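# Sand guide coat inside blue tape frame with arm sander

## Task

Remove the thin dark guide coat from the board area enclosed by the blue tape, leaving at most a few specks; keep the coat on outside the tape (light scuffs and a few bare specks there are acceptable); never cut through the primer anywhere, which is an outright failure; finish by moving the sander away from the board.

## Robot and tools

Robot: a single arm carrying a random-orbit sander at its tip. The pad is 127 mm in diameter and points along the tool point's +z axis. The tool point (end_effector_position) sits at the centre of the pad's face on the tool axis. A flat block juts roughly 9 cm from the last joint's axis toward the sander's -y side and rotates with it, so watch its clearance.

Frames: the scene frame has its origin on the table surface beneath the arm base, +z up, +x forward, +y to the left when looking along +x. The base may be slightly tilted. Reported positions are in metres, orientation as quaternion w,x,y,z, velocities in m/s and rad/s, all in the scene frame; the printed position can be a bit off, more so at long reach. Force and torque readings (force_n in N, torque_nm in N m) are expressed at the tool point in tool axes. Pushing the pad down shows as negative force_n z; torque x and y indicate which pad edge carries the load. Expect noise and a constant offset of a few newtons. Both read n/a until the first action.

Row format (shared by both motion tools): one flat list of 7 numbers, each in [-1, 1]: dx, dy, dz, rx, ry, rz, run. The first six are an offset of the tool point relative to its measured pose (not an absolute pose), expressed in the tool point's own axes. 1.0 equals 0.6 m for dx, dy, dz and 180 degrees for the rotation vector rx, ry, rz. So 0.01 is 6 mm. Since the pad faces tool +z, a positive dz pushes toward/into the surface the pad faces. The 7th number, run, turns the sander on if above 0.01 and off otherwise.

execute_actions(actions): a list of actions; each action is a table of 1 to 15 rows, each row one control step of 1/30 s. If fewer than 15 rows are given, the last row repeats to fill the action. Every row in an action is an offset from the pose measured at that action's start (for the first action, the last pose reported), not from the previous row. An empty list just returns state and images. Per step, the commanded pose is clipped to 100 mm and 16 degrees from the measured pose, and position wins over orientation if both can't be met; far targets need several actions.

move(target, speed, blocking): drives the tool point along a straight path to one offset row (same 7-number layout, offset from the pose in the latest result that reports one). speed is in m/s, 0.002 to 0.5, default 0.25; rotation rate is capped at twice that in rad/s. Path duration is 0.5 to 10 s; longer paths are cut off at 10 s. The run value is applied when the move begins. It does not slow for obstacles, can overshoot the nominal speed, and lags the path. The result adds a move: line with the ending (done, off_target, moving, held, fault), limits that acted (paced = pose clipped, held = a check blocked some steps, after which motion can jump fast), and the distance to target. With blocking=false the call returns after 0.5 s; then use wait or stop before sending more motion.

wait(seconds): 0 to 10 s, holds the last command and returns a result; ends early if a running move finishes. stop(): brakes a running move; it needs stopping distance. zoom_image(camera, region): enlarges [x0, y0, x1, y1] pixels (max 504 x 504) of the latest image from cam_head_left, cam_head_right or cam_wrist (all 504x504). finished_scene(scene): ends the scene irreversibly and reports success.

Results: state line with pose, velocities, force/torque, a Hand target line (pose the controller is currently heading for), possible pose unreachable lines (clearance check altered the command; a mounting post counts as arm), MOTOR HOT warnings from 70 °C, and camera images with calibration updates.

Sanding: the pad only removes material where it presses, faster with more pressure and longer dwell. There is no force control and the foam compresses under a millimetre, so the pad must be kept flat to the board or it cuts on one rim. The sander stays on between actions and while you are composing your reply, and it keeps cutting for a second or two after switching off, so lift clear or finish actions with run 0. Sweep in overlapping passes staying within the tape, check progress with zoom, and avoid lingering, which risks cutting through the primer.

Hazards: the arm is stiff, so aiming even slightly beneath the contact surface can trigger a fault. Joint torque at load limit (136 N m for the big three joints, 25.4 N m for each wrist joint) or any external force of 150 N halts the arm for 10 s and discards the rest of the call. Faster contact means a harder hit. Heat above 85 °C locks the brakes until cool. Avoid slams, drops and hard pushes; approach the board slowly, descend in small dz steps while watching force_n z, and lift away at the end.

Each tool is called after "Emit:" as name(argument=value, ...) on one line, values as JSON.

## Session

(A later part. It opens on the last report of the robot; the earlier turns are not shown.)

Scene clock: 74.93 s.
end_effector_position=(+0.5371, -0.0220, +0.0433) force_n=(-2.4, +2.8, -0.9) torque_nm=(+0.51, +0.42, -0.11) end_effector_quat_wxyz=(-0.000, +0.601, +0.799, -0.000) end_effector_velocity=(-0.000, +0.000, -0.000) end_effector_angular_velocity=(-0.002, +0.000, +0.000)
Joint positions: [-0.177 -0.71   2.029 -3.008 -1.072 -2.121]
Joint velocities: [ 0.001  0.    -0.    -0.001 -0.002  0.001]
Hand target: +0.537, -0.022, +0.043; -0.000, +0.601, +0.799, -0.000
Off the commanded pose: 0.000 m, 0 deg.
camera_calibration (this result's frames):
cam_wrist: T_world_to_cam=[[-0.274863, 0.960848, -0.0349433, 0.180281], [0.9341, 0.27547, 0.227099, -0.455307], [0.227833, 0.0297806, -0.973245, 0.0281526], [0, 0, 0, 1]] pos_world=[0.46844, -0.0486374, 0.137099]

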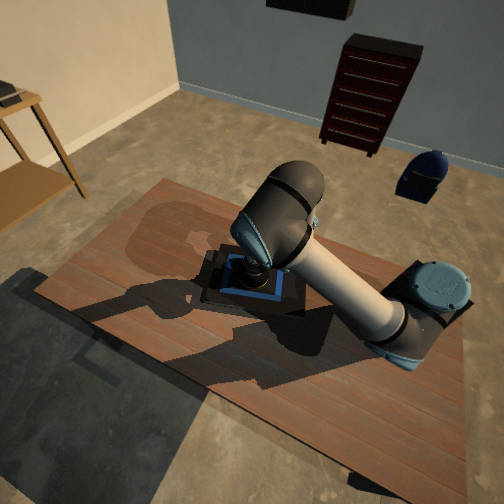

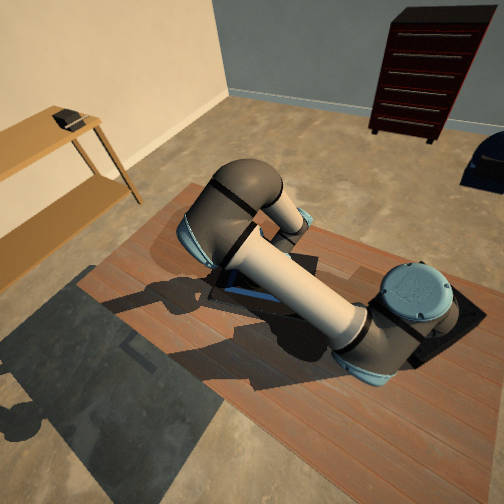

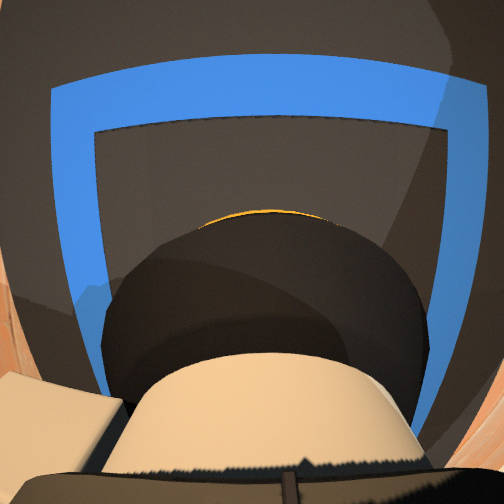

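Emit:
execute_actions(actions=[[[0,0,0.001,0,0,0,0]]])

Scene clock: 75.93 s.
end_effector_position=(+0.5371, -0.0220, +0.0427) force_n=(-0.2, +0.2, -12.9) torque_nm=(+0.37, +0.33, -0.15) end_effector_quat_wxyz=(-0.000, +0.601, +0.799, -0.000) end_effector_velocity=(-0.000, -0.000, -0.000) end_effector_angular_velocity=(+0.000, -0.000, -0.001)
Joint positions: [-0.176 -0.708  2.029 -3.009 -1.072 -2.12 ]
Joint velocities: [-0.     0.    -0.     0.     0.001  0.001]
Hand target: +0.537, -0.022, +0.043; -0.000, +0.601, +0.799, -0.000
Off the commanded pose: 0.000 m, 0 deg.
camera_calibration (this result's frames):
cam_wrist: T_world_to_cam=[[-0.274869, 0.960846, -0.034961, 0.180271], [0.934091, 0.275479, 0.227123, -0.455184], [0.227862, 0.0297724, -0.973238, 0.0275778], [0, 0, 0, 1]] pos_world=[0.46845, -0.04864, 0.136525]

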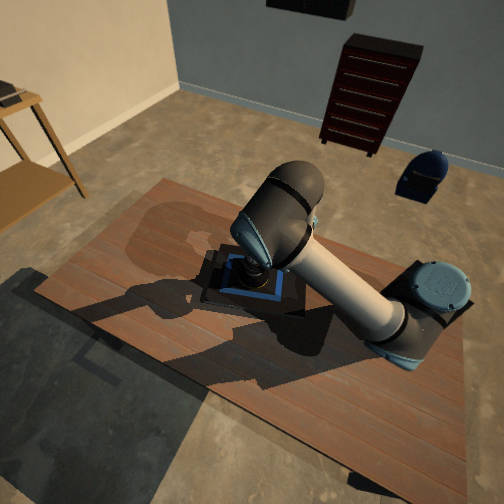

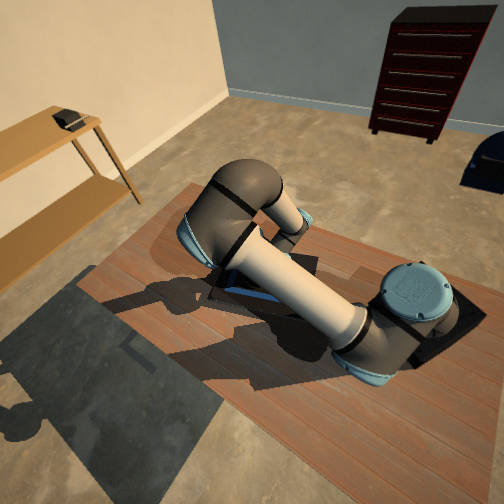

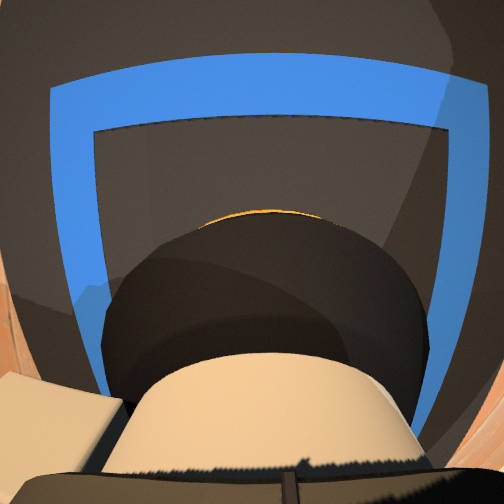

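Emit:
execute_actions(actions=[])

Emit:
wait(seconds=0.1)

Emit:
wait(seconds=0.1)

Scene clock: 77.53 s.
end_effector_position=(+0.5371, -0.0220, +0.0427) force_n=(-1.8, -0.1, -12.6) torque_nm=(+0.40, +0.53, -0.24) end_effector_quat_wxyz=(-0.000, +0.601, +0.799, -0.000) end_effector_velocity=(+0.000, +0.000, +0.000) end_effector_angular_velocity=(+0.001, -0.001, -0.000)
Joint positions: [-0.176 -0.708  2.029 -3.009 -1.072 -2.12 ]
Joint velocities: [-0.    -0.     0.    -0.001  0.001  0.   ]
Hand target: +0.537, -0.022, +0.043; -0.000, +0.601, +0.799, -0.000
Off the commanded pose: 0.000 m, 0 deg.
camera_calibration (this result's frames):
cam_wrist: T_world_to_cam=[[-0.274864, 0.960848, -0.0349443, 0.180262], [0.934099, 0.275472, 0.227099, -0.45517], [0.227833, 0.0297799, -0.973245, 0.0275689], [0, 0, 0, 1]] pos_world=[0.468441, -0.0486387, 0.136499]

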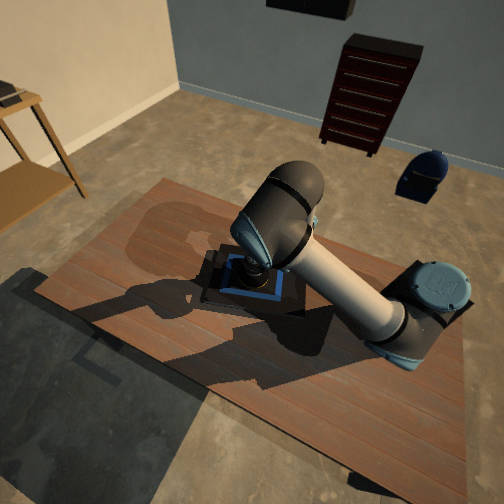

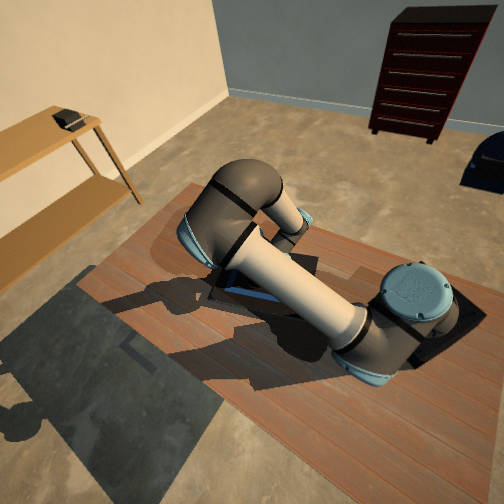

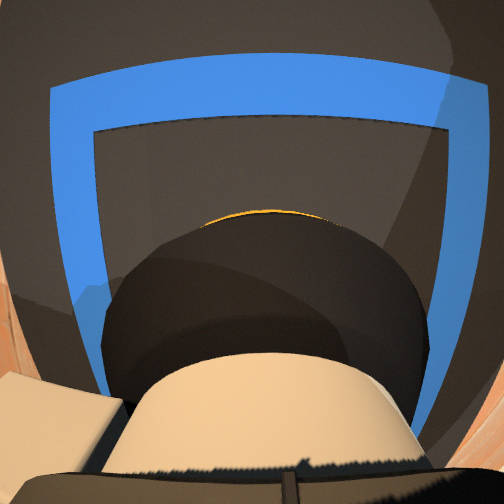

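Scene clock: 77.63 s.
end_effector_position=(+0.5371, -0.0220, +0.0427) force_n=(-0.3, -3.2, -14.5) torque_nm=(+0.01, +0.36, -0.18) end_effector_quat_wxyz=(-0.000, +0.601, +0.799, -0.000) end_effector_velocity=(+0.000, -0.000, +0.000) end_effector_angular_velocity=(-0.000, -0.000, +0.001)
Joint positions: [-0.176 -0.708  2.029 -3.009 -1.072 -2.12 ]
Joint velocities: [-0.    -0.    -0.     0.    -0.    -0.001]
Hand target: +0.537, -0.022, +0.043; -0.000, +0.601, +0.799, -0.000
Off the commanded pose: 0.000 m, 0 deg.
wait: 0.10 s; no rest
camera_calibration (this result's frames):
cam_wrist: T_world_to_cam=[[-0.274864, 0.960848, -0.0349443, 0.180262], [0.934099, 0.275471, 0.227098, -0.45517], [0.227833, 0.0297798, -0.973245, 0.027569], [0, 0, 0, 1]] pos_world=[0.468441, -0.0486388, 0.136499]

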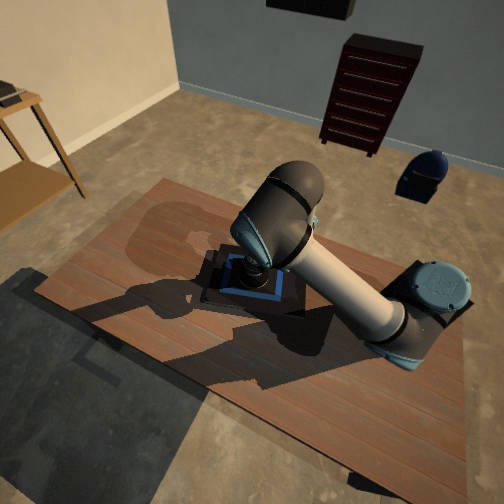

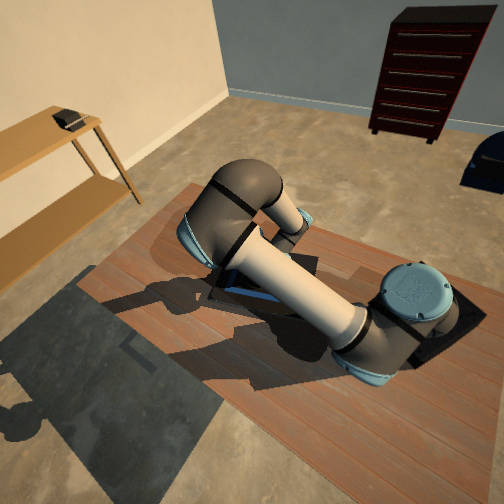

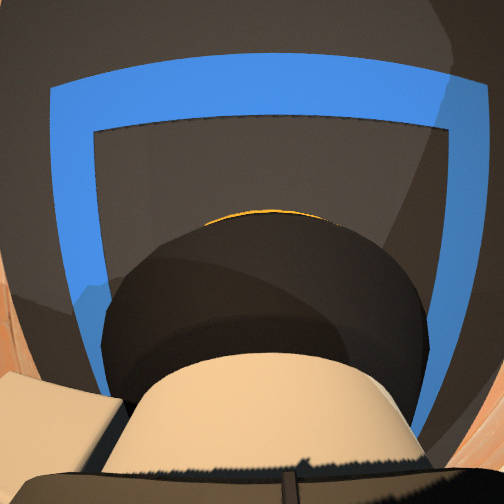

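Scene clock: 77.73 s.
end_effector_position=(+0.5371, -0.0220, +0.0427) force_n=(-1.7, -0.5, -14.1) torque_nm=(+0.34, +0.69, -0.10) end_effector_quat_wxyz=(-0.000, +0.601, +0.799, -0.000) end_effector_velocity=(+0.000, +0.000, -0.000) end_effector_angular_velocity=(+0.000, -0.000, +0.000)
Joint positions: [-0.176 -0.708  2.029 -3.009 -1.072 -2.12 ]
Joint velocities: [ 0.001 -0.    -0.    -0.001  0.     0.001]
Hand target: +0.537, -0.022, +0.043; -0.000, +0.601, +0.799, -0.000
Off the commanded pose: 0.000 m, 0 deg.
wait: 0.10 s; no rest
camera_calibration (this result's frames):
cam_wrist: T_world_to_cam=[[-0.274864, 0.960848, -0.0349444, 0.180262], [0.934099, 0.275471, 0.227099, -0.45517], [0.227833, 0.0297797, -0.973245, 0.027569], [0, 0, 0, 1]] pos_world=[0.468441, -0.0486388, 0.136499]

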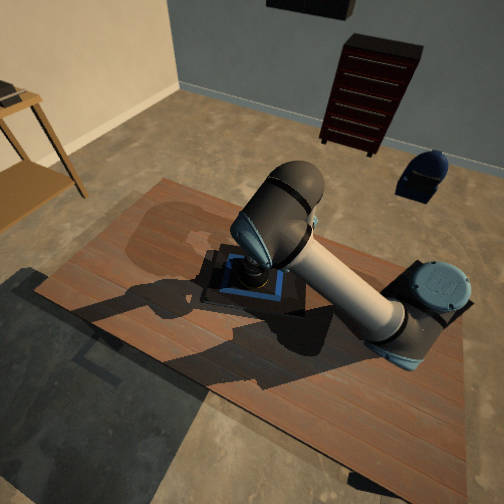

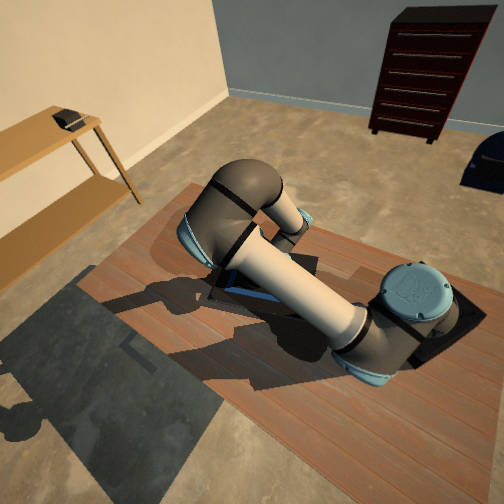

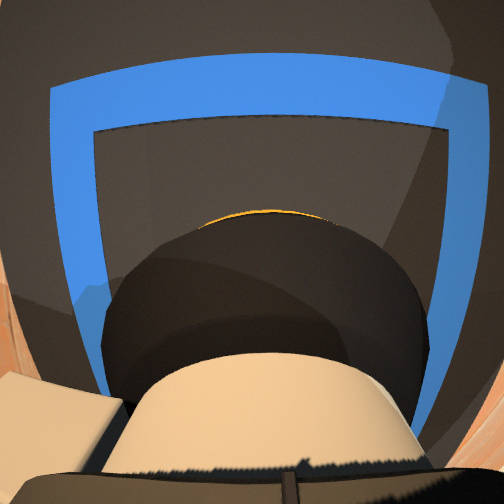

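Emit:
execute_actions(actions=[[[0,0,0.0004,0,0,0,0]]])

Emit:
wait(seconds=0.1)

Emit:
wait(seconds=0.1)

Scene clock: 80.03 s.
end_effector_position=(+0.5371, -0.0220, +0.0425) force_n=(+0.0, -2.4, -22.8) torque_nm=(+0.33, +0.52, -0.19) end_effector_quat_wxyz=(-0.000, +0.601, +0.799, -0.000) end_effector_velocity=(+0.000, +0.000, -0.000) end_effector_angular_velocity=(+0.001, -0.000, -0.000)
Joint positions: [-0.176 -0.708  2.028 -3.009 -1.072 -2.12 ]
Joint velocities: [ 0.     0.    -0.    -0.     0.001  0.   ]
Hand target: +0.537, -0.022, +0.042; -0.000, +0.601, +0.799, -0.000
Off the commanded pose: 0.000 m, 0 deg.
camera_calibration (this result's frames):
cam_wrist: T_world_to_cam=[[-0.274867, 0.960847, -0.0349539, 0.180259], [0.934095, 0.275476, 0.227112, -0.455123], [0.227848, 0.0297751, -0.973241, 0.0273385], [0, 0, 0, 1]] pos_world=[0.468446, -0.04864, 0.136271]

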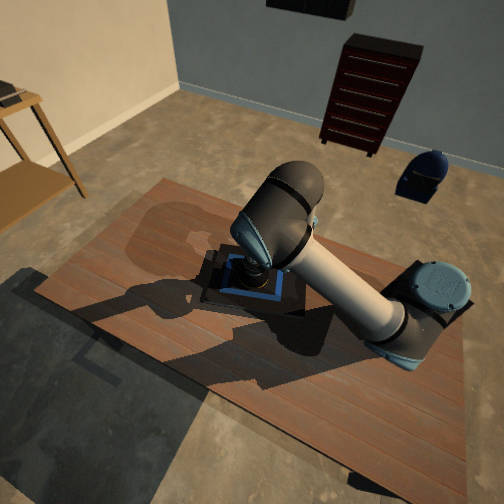

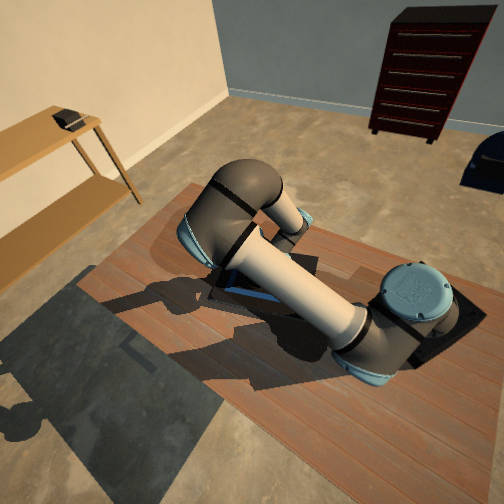

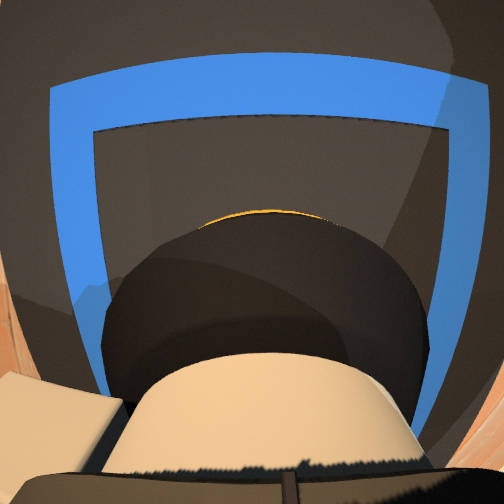

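Scene clock: 80.13 s.
end_effector_position=(+0.5371, -0.0220, +0.0425) force_n=(+1.3, -2.4, -24.3) torque_nm=(+0.39, +0.47, -0.19) end_effector_quat_wxyz=(-0.000, +0.601, +0.799, -0.000) end_effector_velocity=(+0.000, -0.000, +0.000) end_effector_angular_velocity=(-0.001, -0.001, +0.000)
Joint positions: [-0.176 -0.708  2.028 -3.009 -1.072 -2.12 ]
Joint velocities: [-0.     0.    -0.    -0.001 -0.     0.   ]
Hand target: +0.537, -0.022, +0.042; -0.000, +0.601, +0.799, -0.000
Off the commanded pose: 0.000 m, 0 deg.
wait: 0.10 s; no rest
camera_calibration (this result's frames):
cam_wrist: T_world_to_cam=[[-0.274866, 0.960847, -0.0349508, 0.180258], [0.934096, 0.275475, 0.227107, -0.45512], [0.227843, 0.0297767, -0.973242, 0.0273359], [0, 0, 0, 1]] pos_world=[0.468445, -0.0486398, 0.136266]

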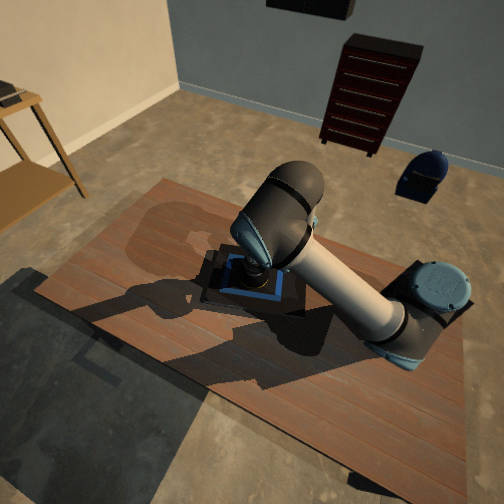

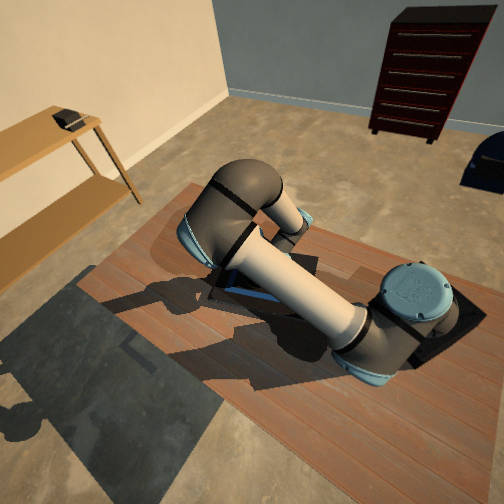

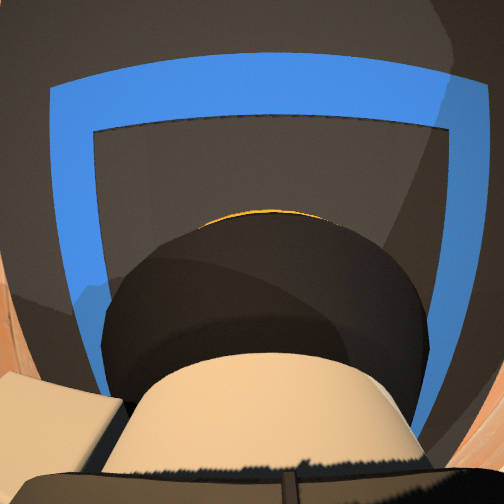

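Scene clock: 80.23 s.
end_effector_position=(+0.5371, -0.0220, +0.0425) force_n=(+0.0, -1.8, -26.2) torque_nm=(+0.46, +0.72, -0.11) end_effector_quat_wxyz=(-0.000, +0.601, +0.799, -0.000) end_effector_velocity=(+0.000, -0.000, +0.000) end_effector_angular_velocity=(+0.001, -0.001, -0.000)
Joint positions: [-0.176 -0.708  2.028 -3.009 -1.072 -2.12 ]
Joint velocities: [-0.001  0.    -0.    -0.001  0.001 -0.   ]
Hand target: +0.537, -0.022, +0.042; -0.000, +0.601, +0.799, -0.000
Off the commanded pose: 0.000 m, 0 deg.
wait: 0.10 s; no rest
camera_calibration (this result's frames):
cam_wrist: T_world_to_cam=[[-0.274866, 0.960847, -0.0349487, 0.180257], [0.934097, 0.275474, 0.227104, -0.455119], [0.22784, 0.0297777, -0.973243, 0.0273351], [0, 0, 0, 1]] pos_world=[0.468443, -0.0486397, 0.136263]

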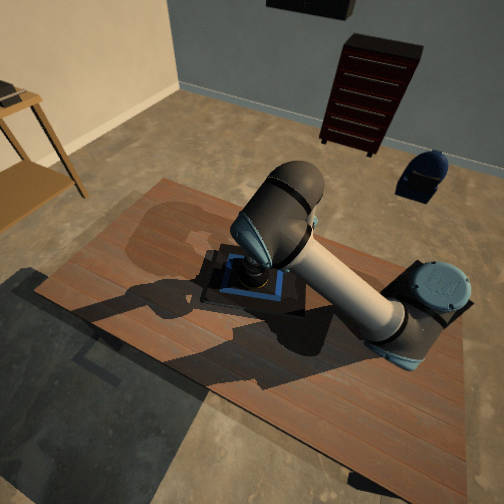

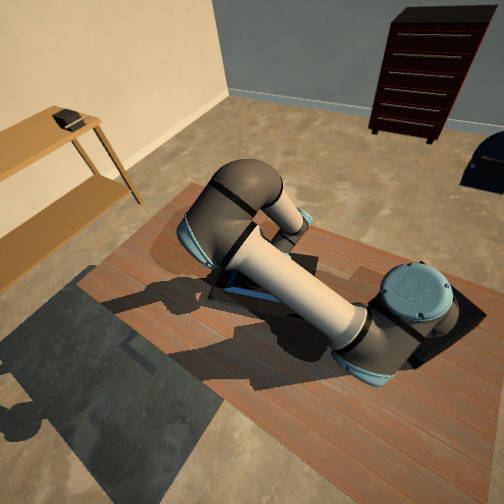

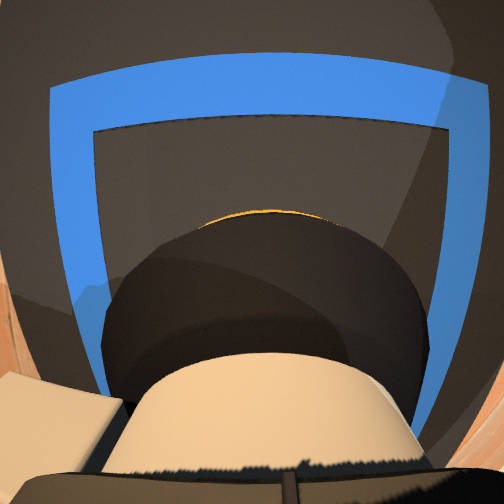

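Emit:
execute_actions(actions=[[[0,0,0,0,0.001,0,0]]])

Emit:
wait(seconds=0.1)

Emit:
wait(seconds=0.1)

Scene clock: 83.23 s.
end_effector_position=(+0.5371, -0.0220, +0.0424) force_n=(+1.4, -1.5, -24.8) torque_nm=(+0.45, +0.12, -0.10) end_effector_quat_wxyz=(-0.001, +0.601, +0.799, +0.001) end_effector_velocity=(-0.000, -0.001, +0.000) end_effector_angular_velocity=(+0.001, +0.000, -0.002)
Joint positions: [-0.177 -0.708  2.028 -3.006 -1.069 -2.122]
Joint velocities: [-0.001  0.     0.     0.001  0.001 -0.   ]
Hand target: +0.537, -0.022, +0.042; -0.001, +0.601, +0.799, +0.001
Off the commanded pose: 0.000 m, 0 deg.
camera_calibration (this result's frames):
cam_wrist: T_world_to_cam=[[-0.274899, 0.960945, -0.0318747, 0.180136], [0.93429, 0.274807, 0.227121, -0.455236], [0.22701, 0.032655, -0.973345, 0.0278451], [0, 0, 0, 1]] pos_world=[0.468521, -0.0489082, 0.136238]

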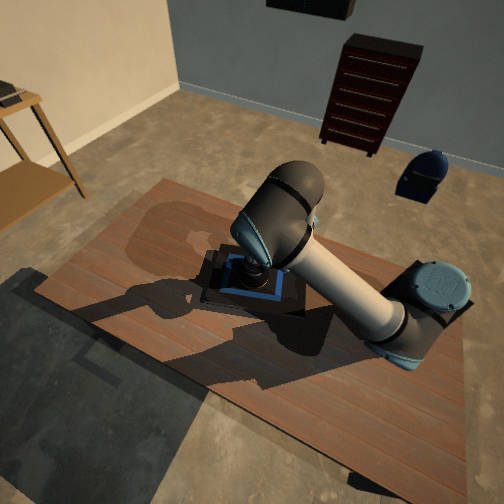

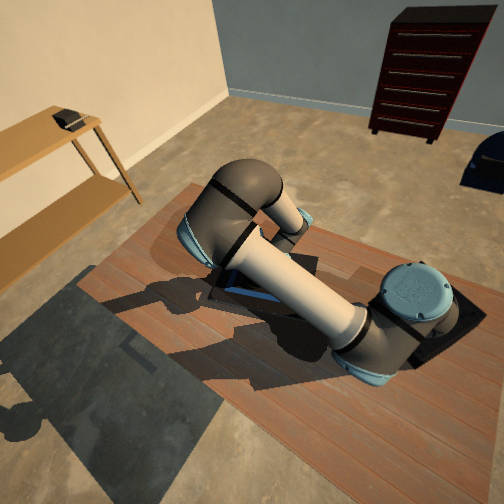

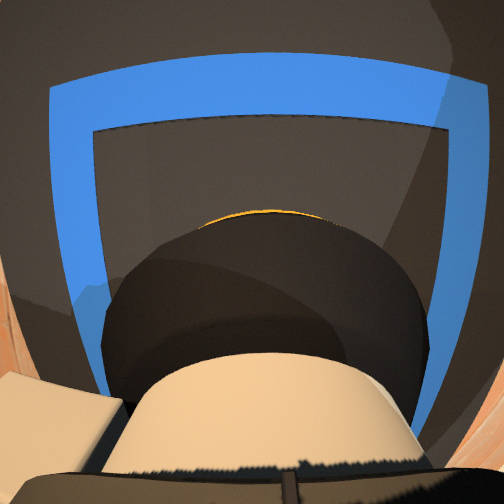

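Scene clock: 83.33 s.
end_effector_position=(+0.5371, -0.0220, +0.0424) force_n=(+0.7, -0.7, -23.4) torque_nm=(+0.60, +0.25, -0.27) end_effector_quat_wxyz=(-0.001, +0.601, +0.799, +0.001) end_effector_velocity=(+0.000, -0.000, +0.000) end_effector_angular_velocity=(-0.001, -0.000, +0.000)
Joint positions: [-0.177 -0.708  2.028 -3.006 -1.069 -2.122]
Joint velocities: [-0.     0.    -0.    -0.    -0.001 -0.   ]
Hand target: +0.537, -0.022, +0.042; -0.001, +0.601, +0.799, +0.001
Off the commanded pose: 0.000 m, 0 deg.
wait: 0.10 s; no rest
camera_calibration (this result's frames):
cam_wrist: T_world_to_cam=[[-0.274894, 0.960947, -0.0318345, 0.180136], [0.934293, 0.274793, 0.227123, -0.455239], [0.227001, 0.0326921, -0.973346, 0.0278525], [0, 0, 0, 1]] pos_world=[0.468523, -0.0489154, 0.13624]

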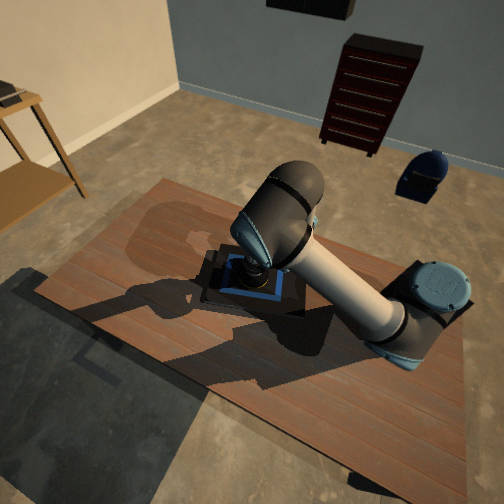

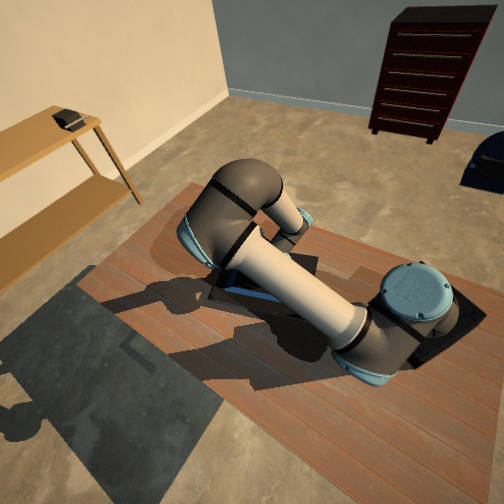

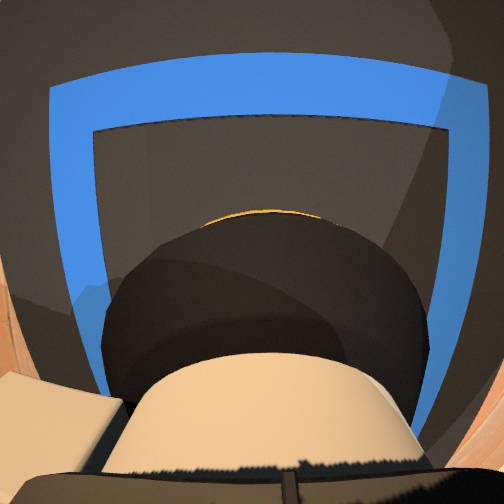

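Scene clock: 83.43 s.
end_effector_position=(+0.5371, -0.0220, +0.0425) force_n=(+2.2, -2.9, -23.5) torque_nm=(+0.10, +0.03, -0.11) end_effector_quat_wxyz=(-0.001, +0.601, +0.799, +0.001) end_effector_velocity=(+0.000, -0.000, +0.000) end_effector_angular_velocity=(-0.001, +0.000, +0.000)
Joint positions: [-0.177 -0.708  2.028 -3.006 -1.069 -2.122]
Joint velocities: [-0.    -0.    -0.     0.    -0.001 -0.   ]
Hand target: +0.537, -0.022, +0.042; -0.001, +0.601, +0.799, +0.001
Off the commanded pose: 0.000 m, 0 deg.
wait: 0.10 s; no rest
camera_calibration (this result's frames):
cam_wrist: T_world_to_cam=[[-0.274892, 0.960948, -0.0318189, 0.180137], [0.934294, 0.274788, 0.227125, -0.455241], [0.226998, 0.0327066, -0.973346, 0.0278555], [0, 0, 0, 1]] pos_world=[0.468524, -0.0489187, 0.136241]

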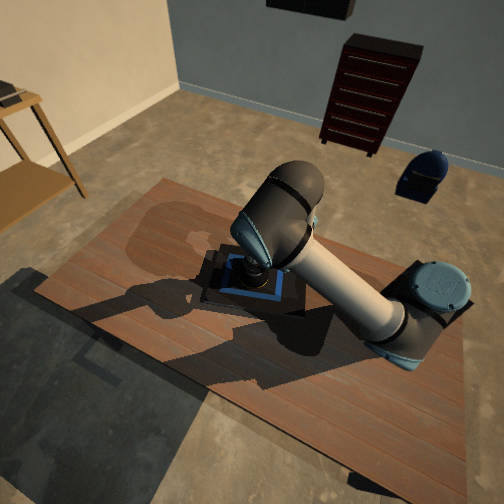

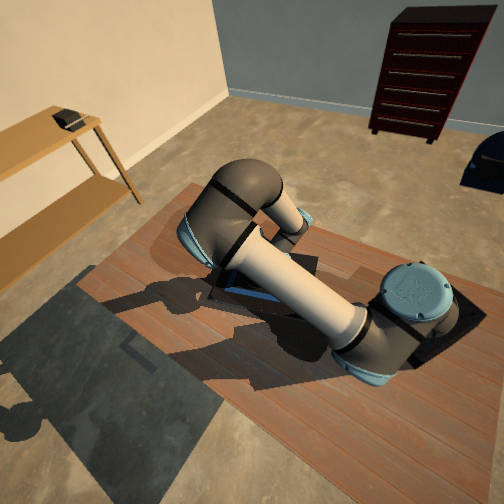

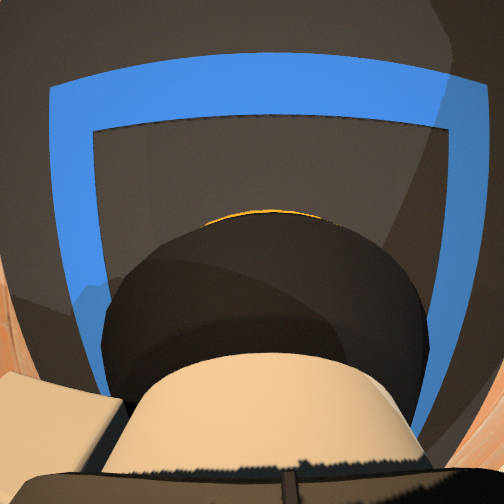

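Emit:
execute_actions(actions=[[[0,0,0,0.0002,-0.0003,0,1]],[[0,0,0,0,0,0,1]],[[0,0,0,0,0,0,1]]])

Emit:
execute_actions(actions=[[[0,0,-0.005,0,0,0,0],[0,0,-0.01,0,0,0,0],[0,0,-0.015,0,0,0,0],[0,0,-0.02,0,0,0,0]]])

Emit:
move(target=[0,0.32,-0.12,0,0,0,0], speed=0.3)

Scene clock: 95.40 s.
end_effector_position=(+0.5371, -0.0220, +0.0424) force_n=(-2.1, +1.6, -19.8) torque_nm=(-0.26, +0.25, -0.23) end_effector_quat_wxyz=(-0.001, +0.601, +0.799, +0.000) end_effector_velocity=(+0.000, +0.001, -0.000) end_effector_angular_velocity=(+0.001, -0.000, +0.001)
Joint positions: [-0.176 -0.708  2.027 -3.006 -1.07  -2.121]
Joint velocities: [ 0.001 -0.    -0.     0.     0.001  0.   ]
Hand target: +0.537, -0.022, +0.042; -0.001, +0.601, +0.799, +0.000
Off the commanded pose: 0.000 m, 0 deg.
camera_calibration (this result's frames):
cam_wrist: T_world_to_cam=[[-0.274902, 0.960913, -0.0327841, 0.180212], [0.934369, 0.275036, 0.226515, -0.455262], [0.226678, 0.0316371, -0.973456, 0.0279921], [0, 0, 0, 1]] pos_world=[0.468578, -0.0488406, 0.136281]

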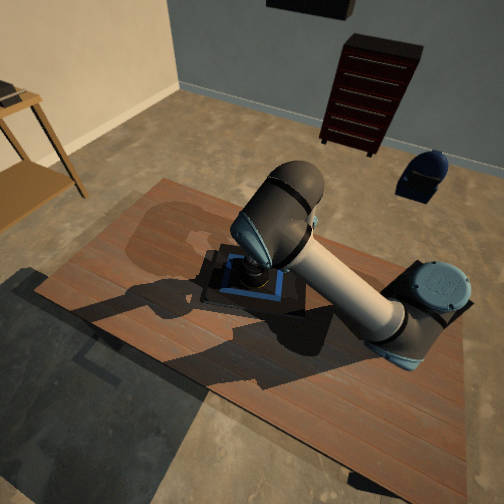

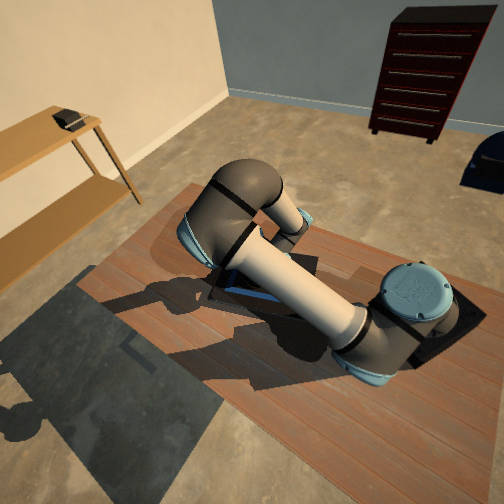

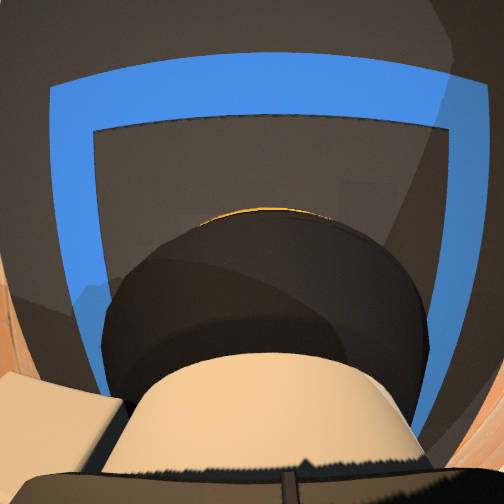

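Scene clock: 95.90 s.
end_effector_position=(+0.5371, -0.0220, +0.0539) force_n=(-2.0, +2.1, +2.2) torque_nm=(+0.28, +0.30, -0.21) end_effector_quat_wxyz=(-0.001, +0.601, +0.799, +0.000) end_effector_velocity=(+0.000, +0.000, +0.004) end_effector_angular_velocity=(+0.001, -0.001, +0.000)
Joint positions: [-0.187 -0.737  2.042 -2.986 -1.069 -2.133]
Joint velocities: [-0.004 -0.011  0.005  0.007  0.002 -0.004]
Hand target: +0.537, -0.022, +0.054; -0.001, +0.601, +0.799, +0.000
Off the commanded pose: 0.001 m, 0 deg.
camera_calibration (this result's frames):
cam_wrist: T_world_to_cam=[[-0.274887, 0.960917, -0.0327883, 0.18058], [0.934365, 0.275021, 0.226553, -0.457876], [0.226716, 0.03164, -0.973447, 0.0391561], [0, 0, 0, 1]] pos_world=[0.468585, -0.0488356, 0.14777]

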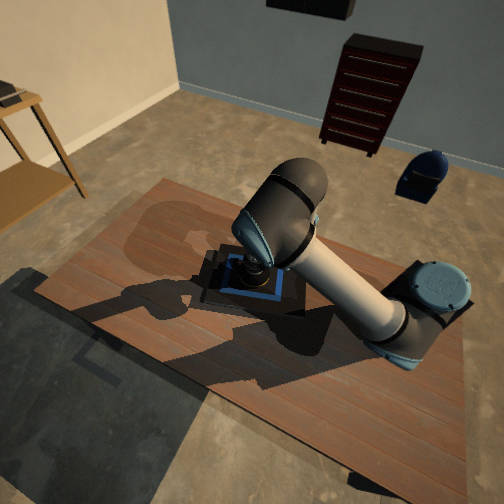

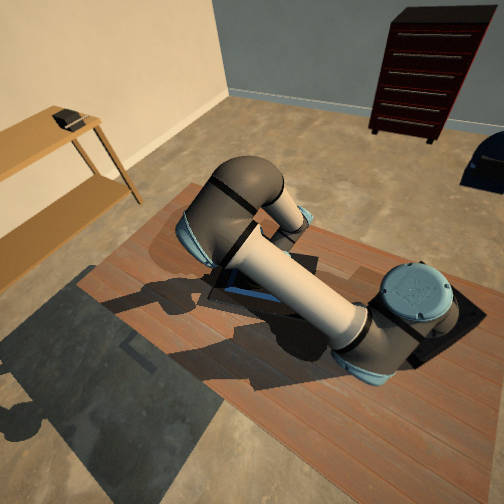

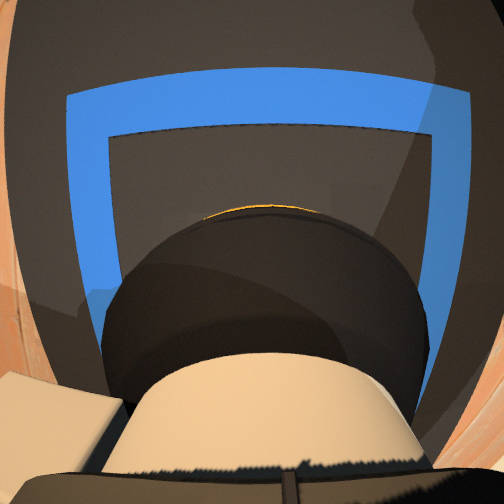

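Scene clock: 97.30 s.
end_effector_position=(+0.7213, +0.0311, +0.1257) force_n=(-0.1, +0.8, -0.6) torque_nm=(+0.26, +0.01, -0.13) end_effector_quat_wxyz=(-0.001, +0.601, +0.799, +0.000) end_effector_velocity=(+0.003, +0.001, -0.000) end_effector_angular_velocity=(+0.001, +0.004, +0.002)
Joint positions: [-0.105 -0.796  1.561 -2.49  -1.08  -2.041]
Joint velocities: [ 0.002  0.004 -0.012  0.012  0.    -0.001]
Hand target: +0.722, +0.031, +0.126; -0.001, +0.601, +0.799, +0.000
Off the commanded pose: 0.000 m, 0 deg.
move: done
camera_calibration (this result's frames):
cam_wrist: T_world_to_cam=[[-0.27488, 0.960912, -0.0329955, 0.182547], [0.934312, 0.275056, 0.226726, -0.660816], [0.226939, 0.0314942, -0.9734, 0.0654065], [0, 0, 0, 1]] pos_world=[0.652744, 0.00428975, 0.219514]

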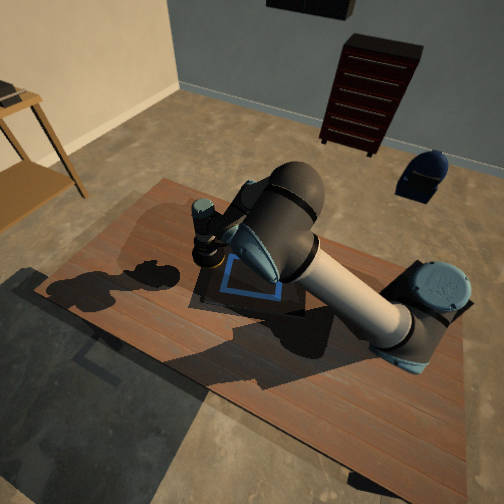

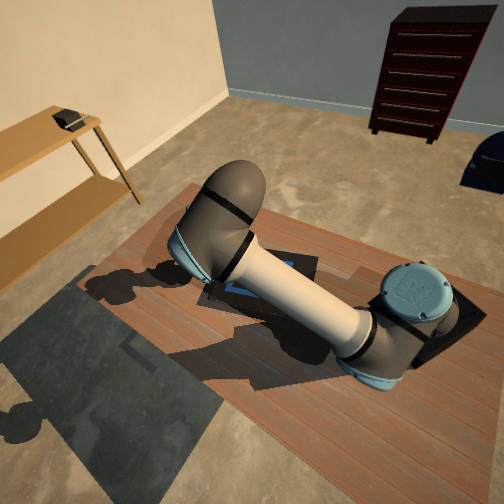

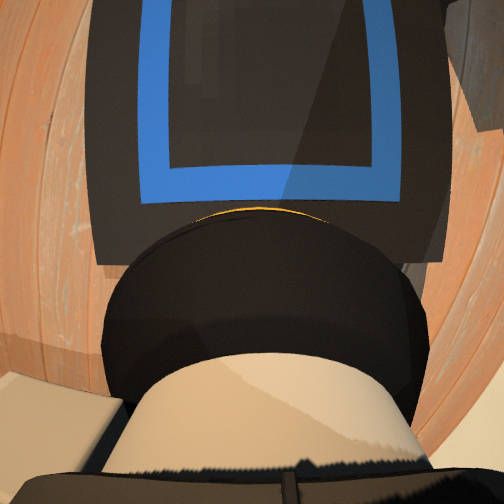

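Emit:
zoom_image(camera="cam_wrist", region=[130, 0, 410, 220])

Emit:
zoom_image(camera="cam_wrist", region=[120, 130, 220, 230])

Emit:
zoom_image(camera="cam_wrist", region=[320, 130, 420, 230])

Region (130, 0, 410, 220) of cam_wrist's 504x504 image, scaled by 1.800, with more detail than that image has; it fills the top 396 rows of this view, and the rest is white.

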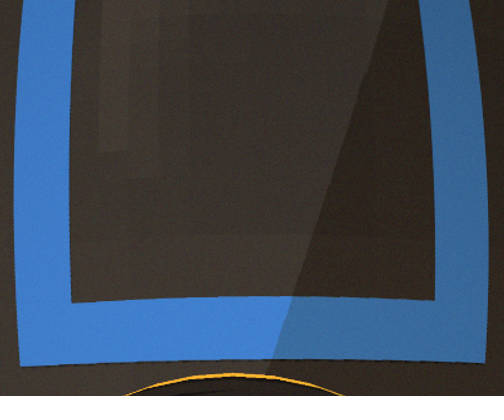

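Region (120, 130, 220, 230) of cam_wrist's 504x504 image, scaled by 5.040, with more detail than that image has.

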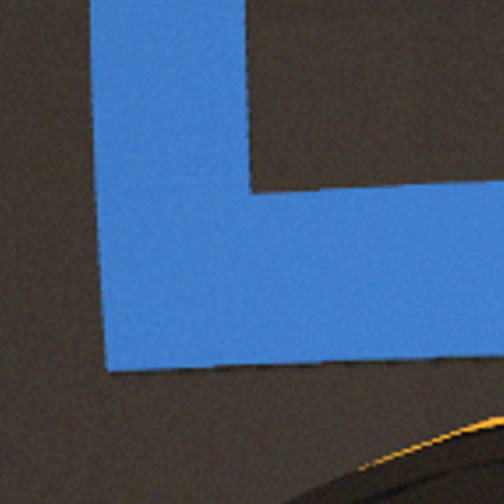

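Region (320, 130, 420, 230) of cam_wrist's 504x504 image, scaled by 5.040, with more detail than that image has.

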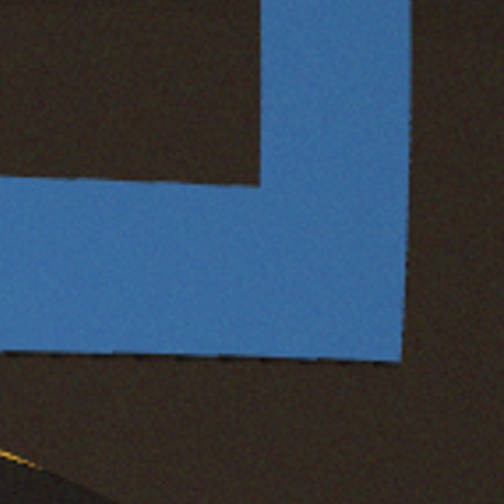

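Emit:
zoom_image(camera="cam_wrist", region=[180, 190, 360, 250])

Emit:
zoom_image(camera="cam_wrist", region=[80, 200, 450, 504])

Region (180, 190, 360, 250) of cam_wrist's 504x504 image, scaled by 2.800, with more detail than that image has.

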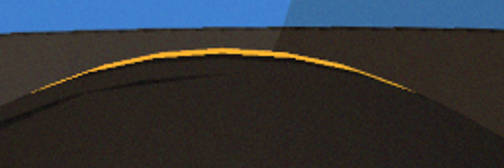

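Region (80, 200, 450, 504) of cam_wrist's 504x504 image, scaled by 1.362, with more detail than that image has; it fills the top 414 rows of this view, and the rest is white.

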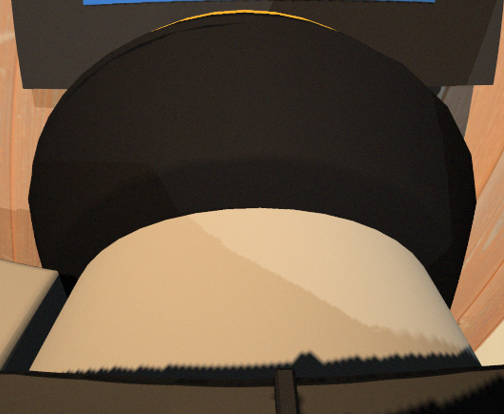

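Emit:
move(target=[0.0638,-0.2237,0.1345,0,-0.00022,-0.0051,0], speed=0.25)

Scene clock: 131.07 s.
end_effector_position=(+0.5820, +0.0307, +0.0453) force_n=(-1.4, +2.3, -0.4) torque_nm=(+0.51, +0.24, -0.19) end_effector_quat_wxyz=(-0.001, +0.595, +0.804, -0.000) end_effector_velocity=(-0.003, -0.000, -0.002) end_effector_angular_velocity=(-0.000, -0.003, +0.001)
Joint positions: [-0.079 -0.749  1.926 -2.915 -1.085 -2.028]
Joint velocities: [ 0.001  0.003  0.007 -0.014 -0.     0.001]
Hand target: +0.582, +0.031, +0.045; -0.001, +0.595, +0.804, -0.000
Off the commanded pose: 0.000 m, 0 deg.
move: done
camera_calibration (this result's frames):
cam_wrist: T_world_to_cam=[[-0.290239, 0.956366, -0.0335453, 0.151068], [0.929827, 0.290126, 0.226381, -0.510121], [0.226236, 0.0345134, -0.973461, 0.019115], [0, 0, 0, 1]] pos_world=[0.513845, 0.00286351, 0.139157]

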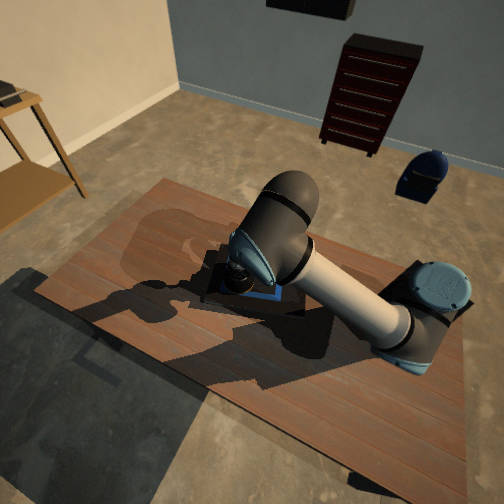

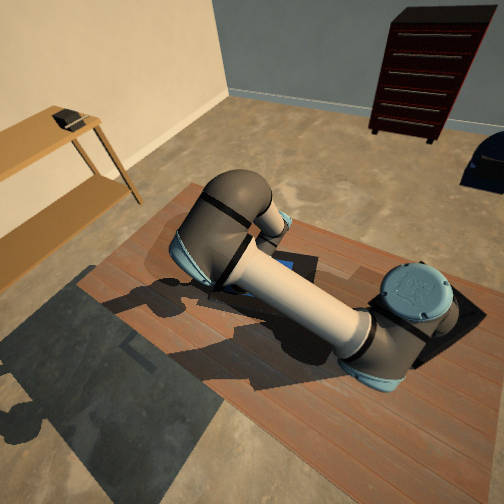

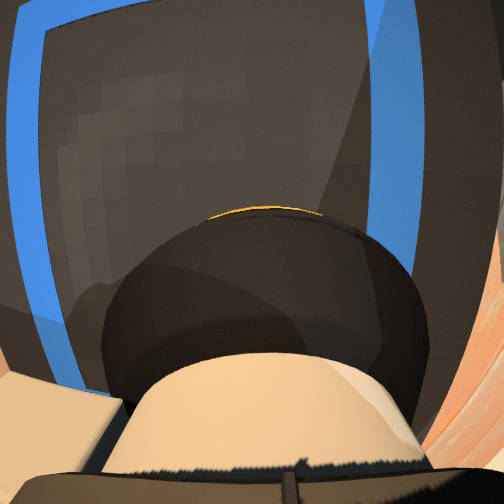

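Emit:
execute_actions(actions=[])

Scene clock: 132.70 s.
end_effector_position=(+0.5817, +0.0307, +0.0451) force_n=(-0.5, +2.5, -0.2) torque_nm=(+0.28, +0.08, -0.18) end_effector_quat_wxyz=(-0.001, +0.595, +0.804, -0.000) end_effector_velocity=(+0.000, +0.000, -0.000) end_effector_angular_velocity=(-0.000, -0.000, +0.001)
Joint positions: [-0.079 -0.748  1.926 -2.917 -1.085 -2.027]
Joint velocities: [ 0.001 -0.    -0.    -0.001 -0.    -0.   ]
Hand target: +0.582, +0.031, +0.045; -0.001, +0.595, +0.804, -0.000
Off the commanded pose: 0.000 m, 0 deg.
camera_calibration (this result's frames):
cam_wrist: T_world_to_cam=[[-0.290243, 0.95636, -0.0336882, 0.151007], [0.929748, 0.290151, 0.226675, -0.509774], [0.226557, 0.0344692, -0.973388, 0.018805], [0, 0, 0, 1]] pos_world=[0.513529, 0.00284584, 0.138945]

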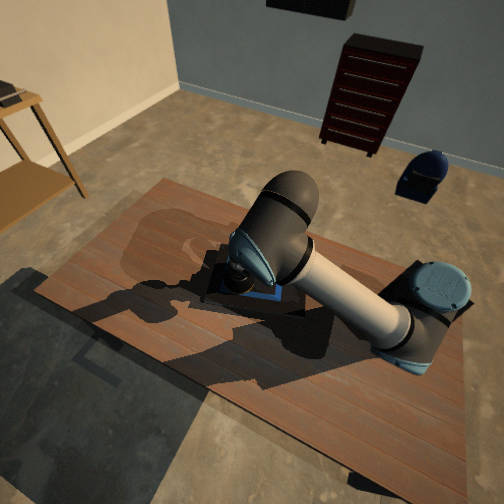

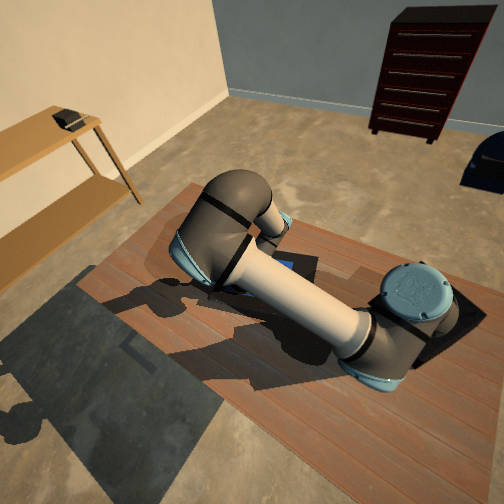

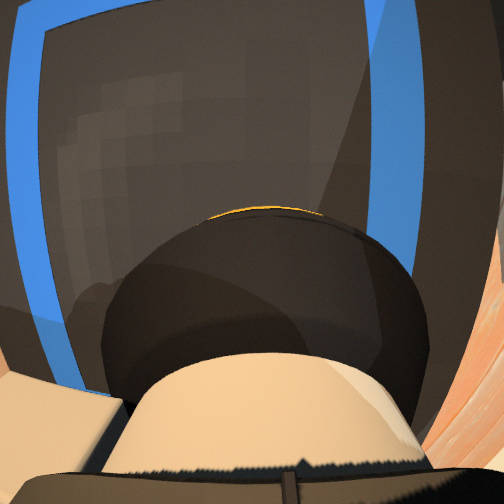

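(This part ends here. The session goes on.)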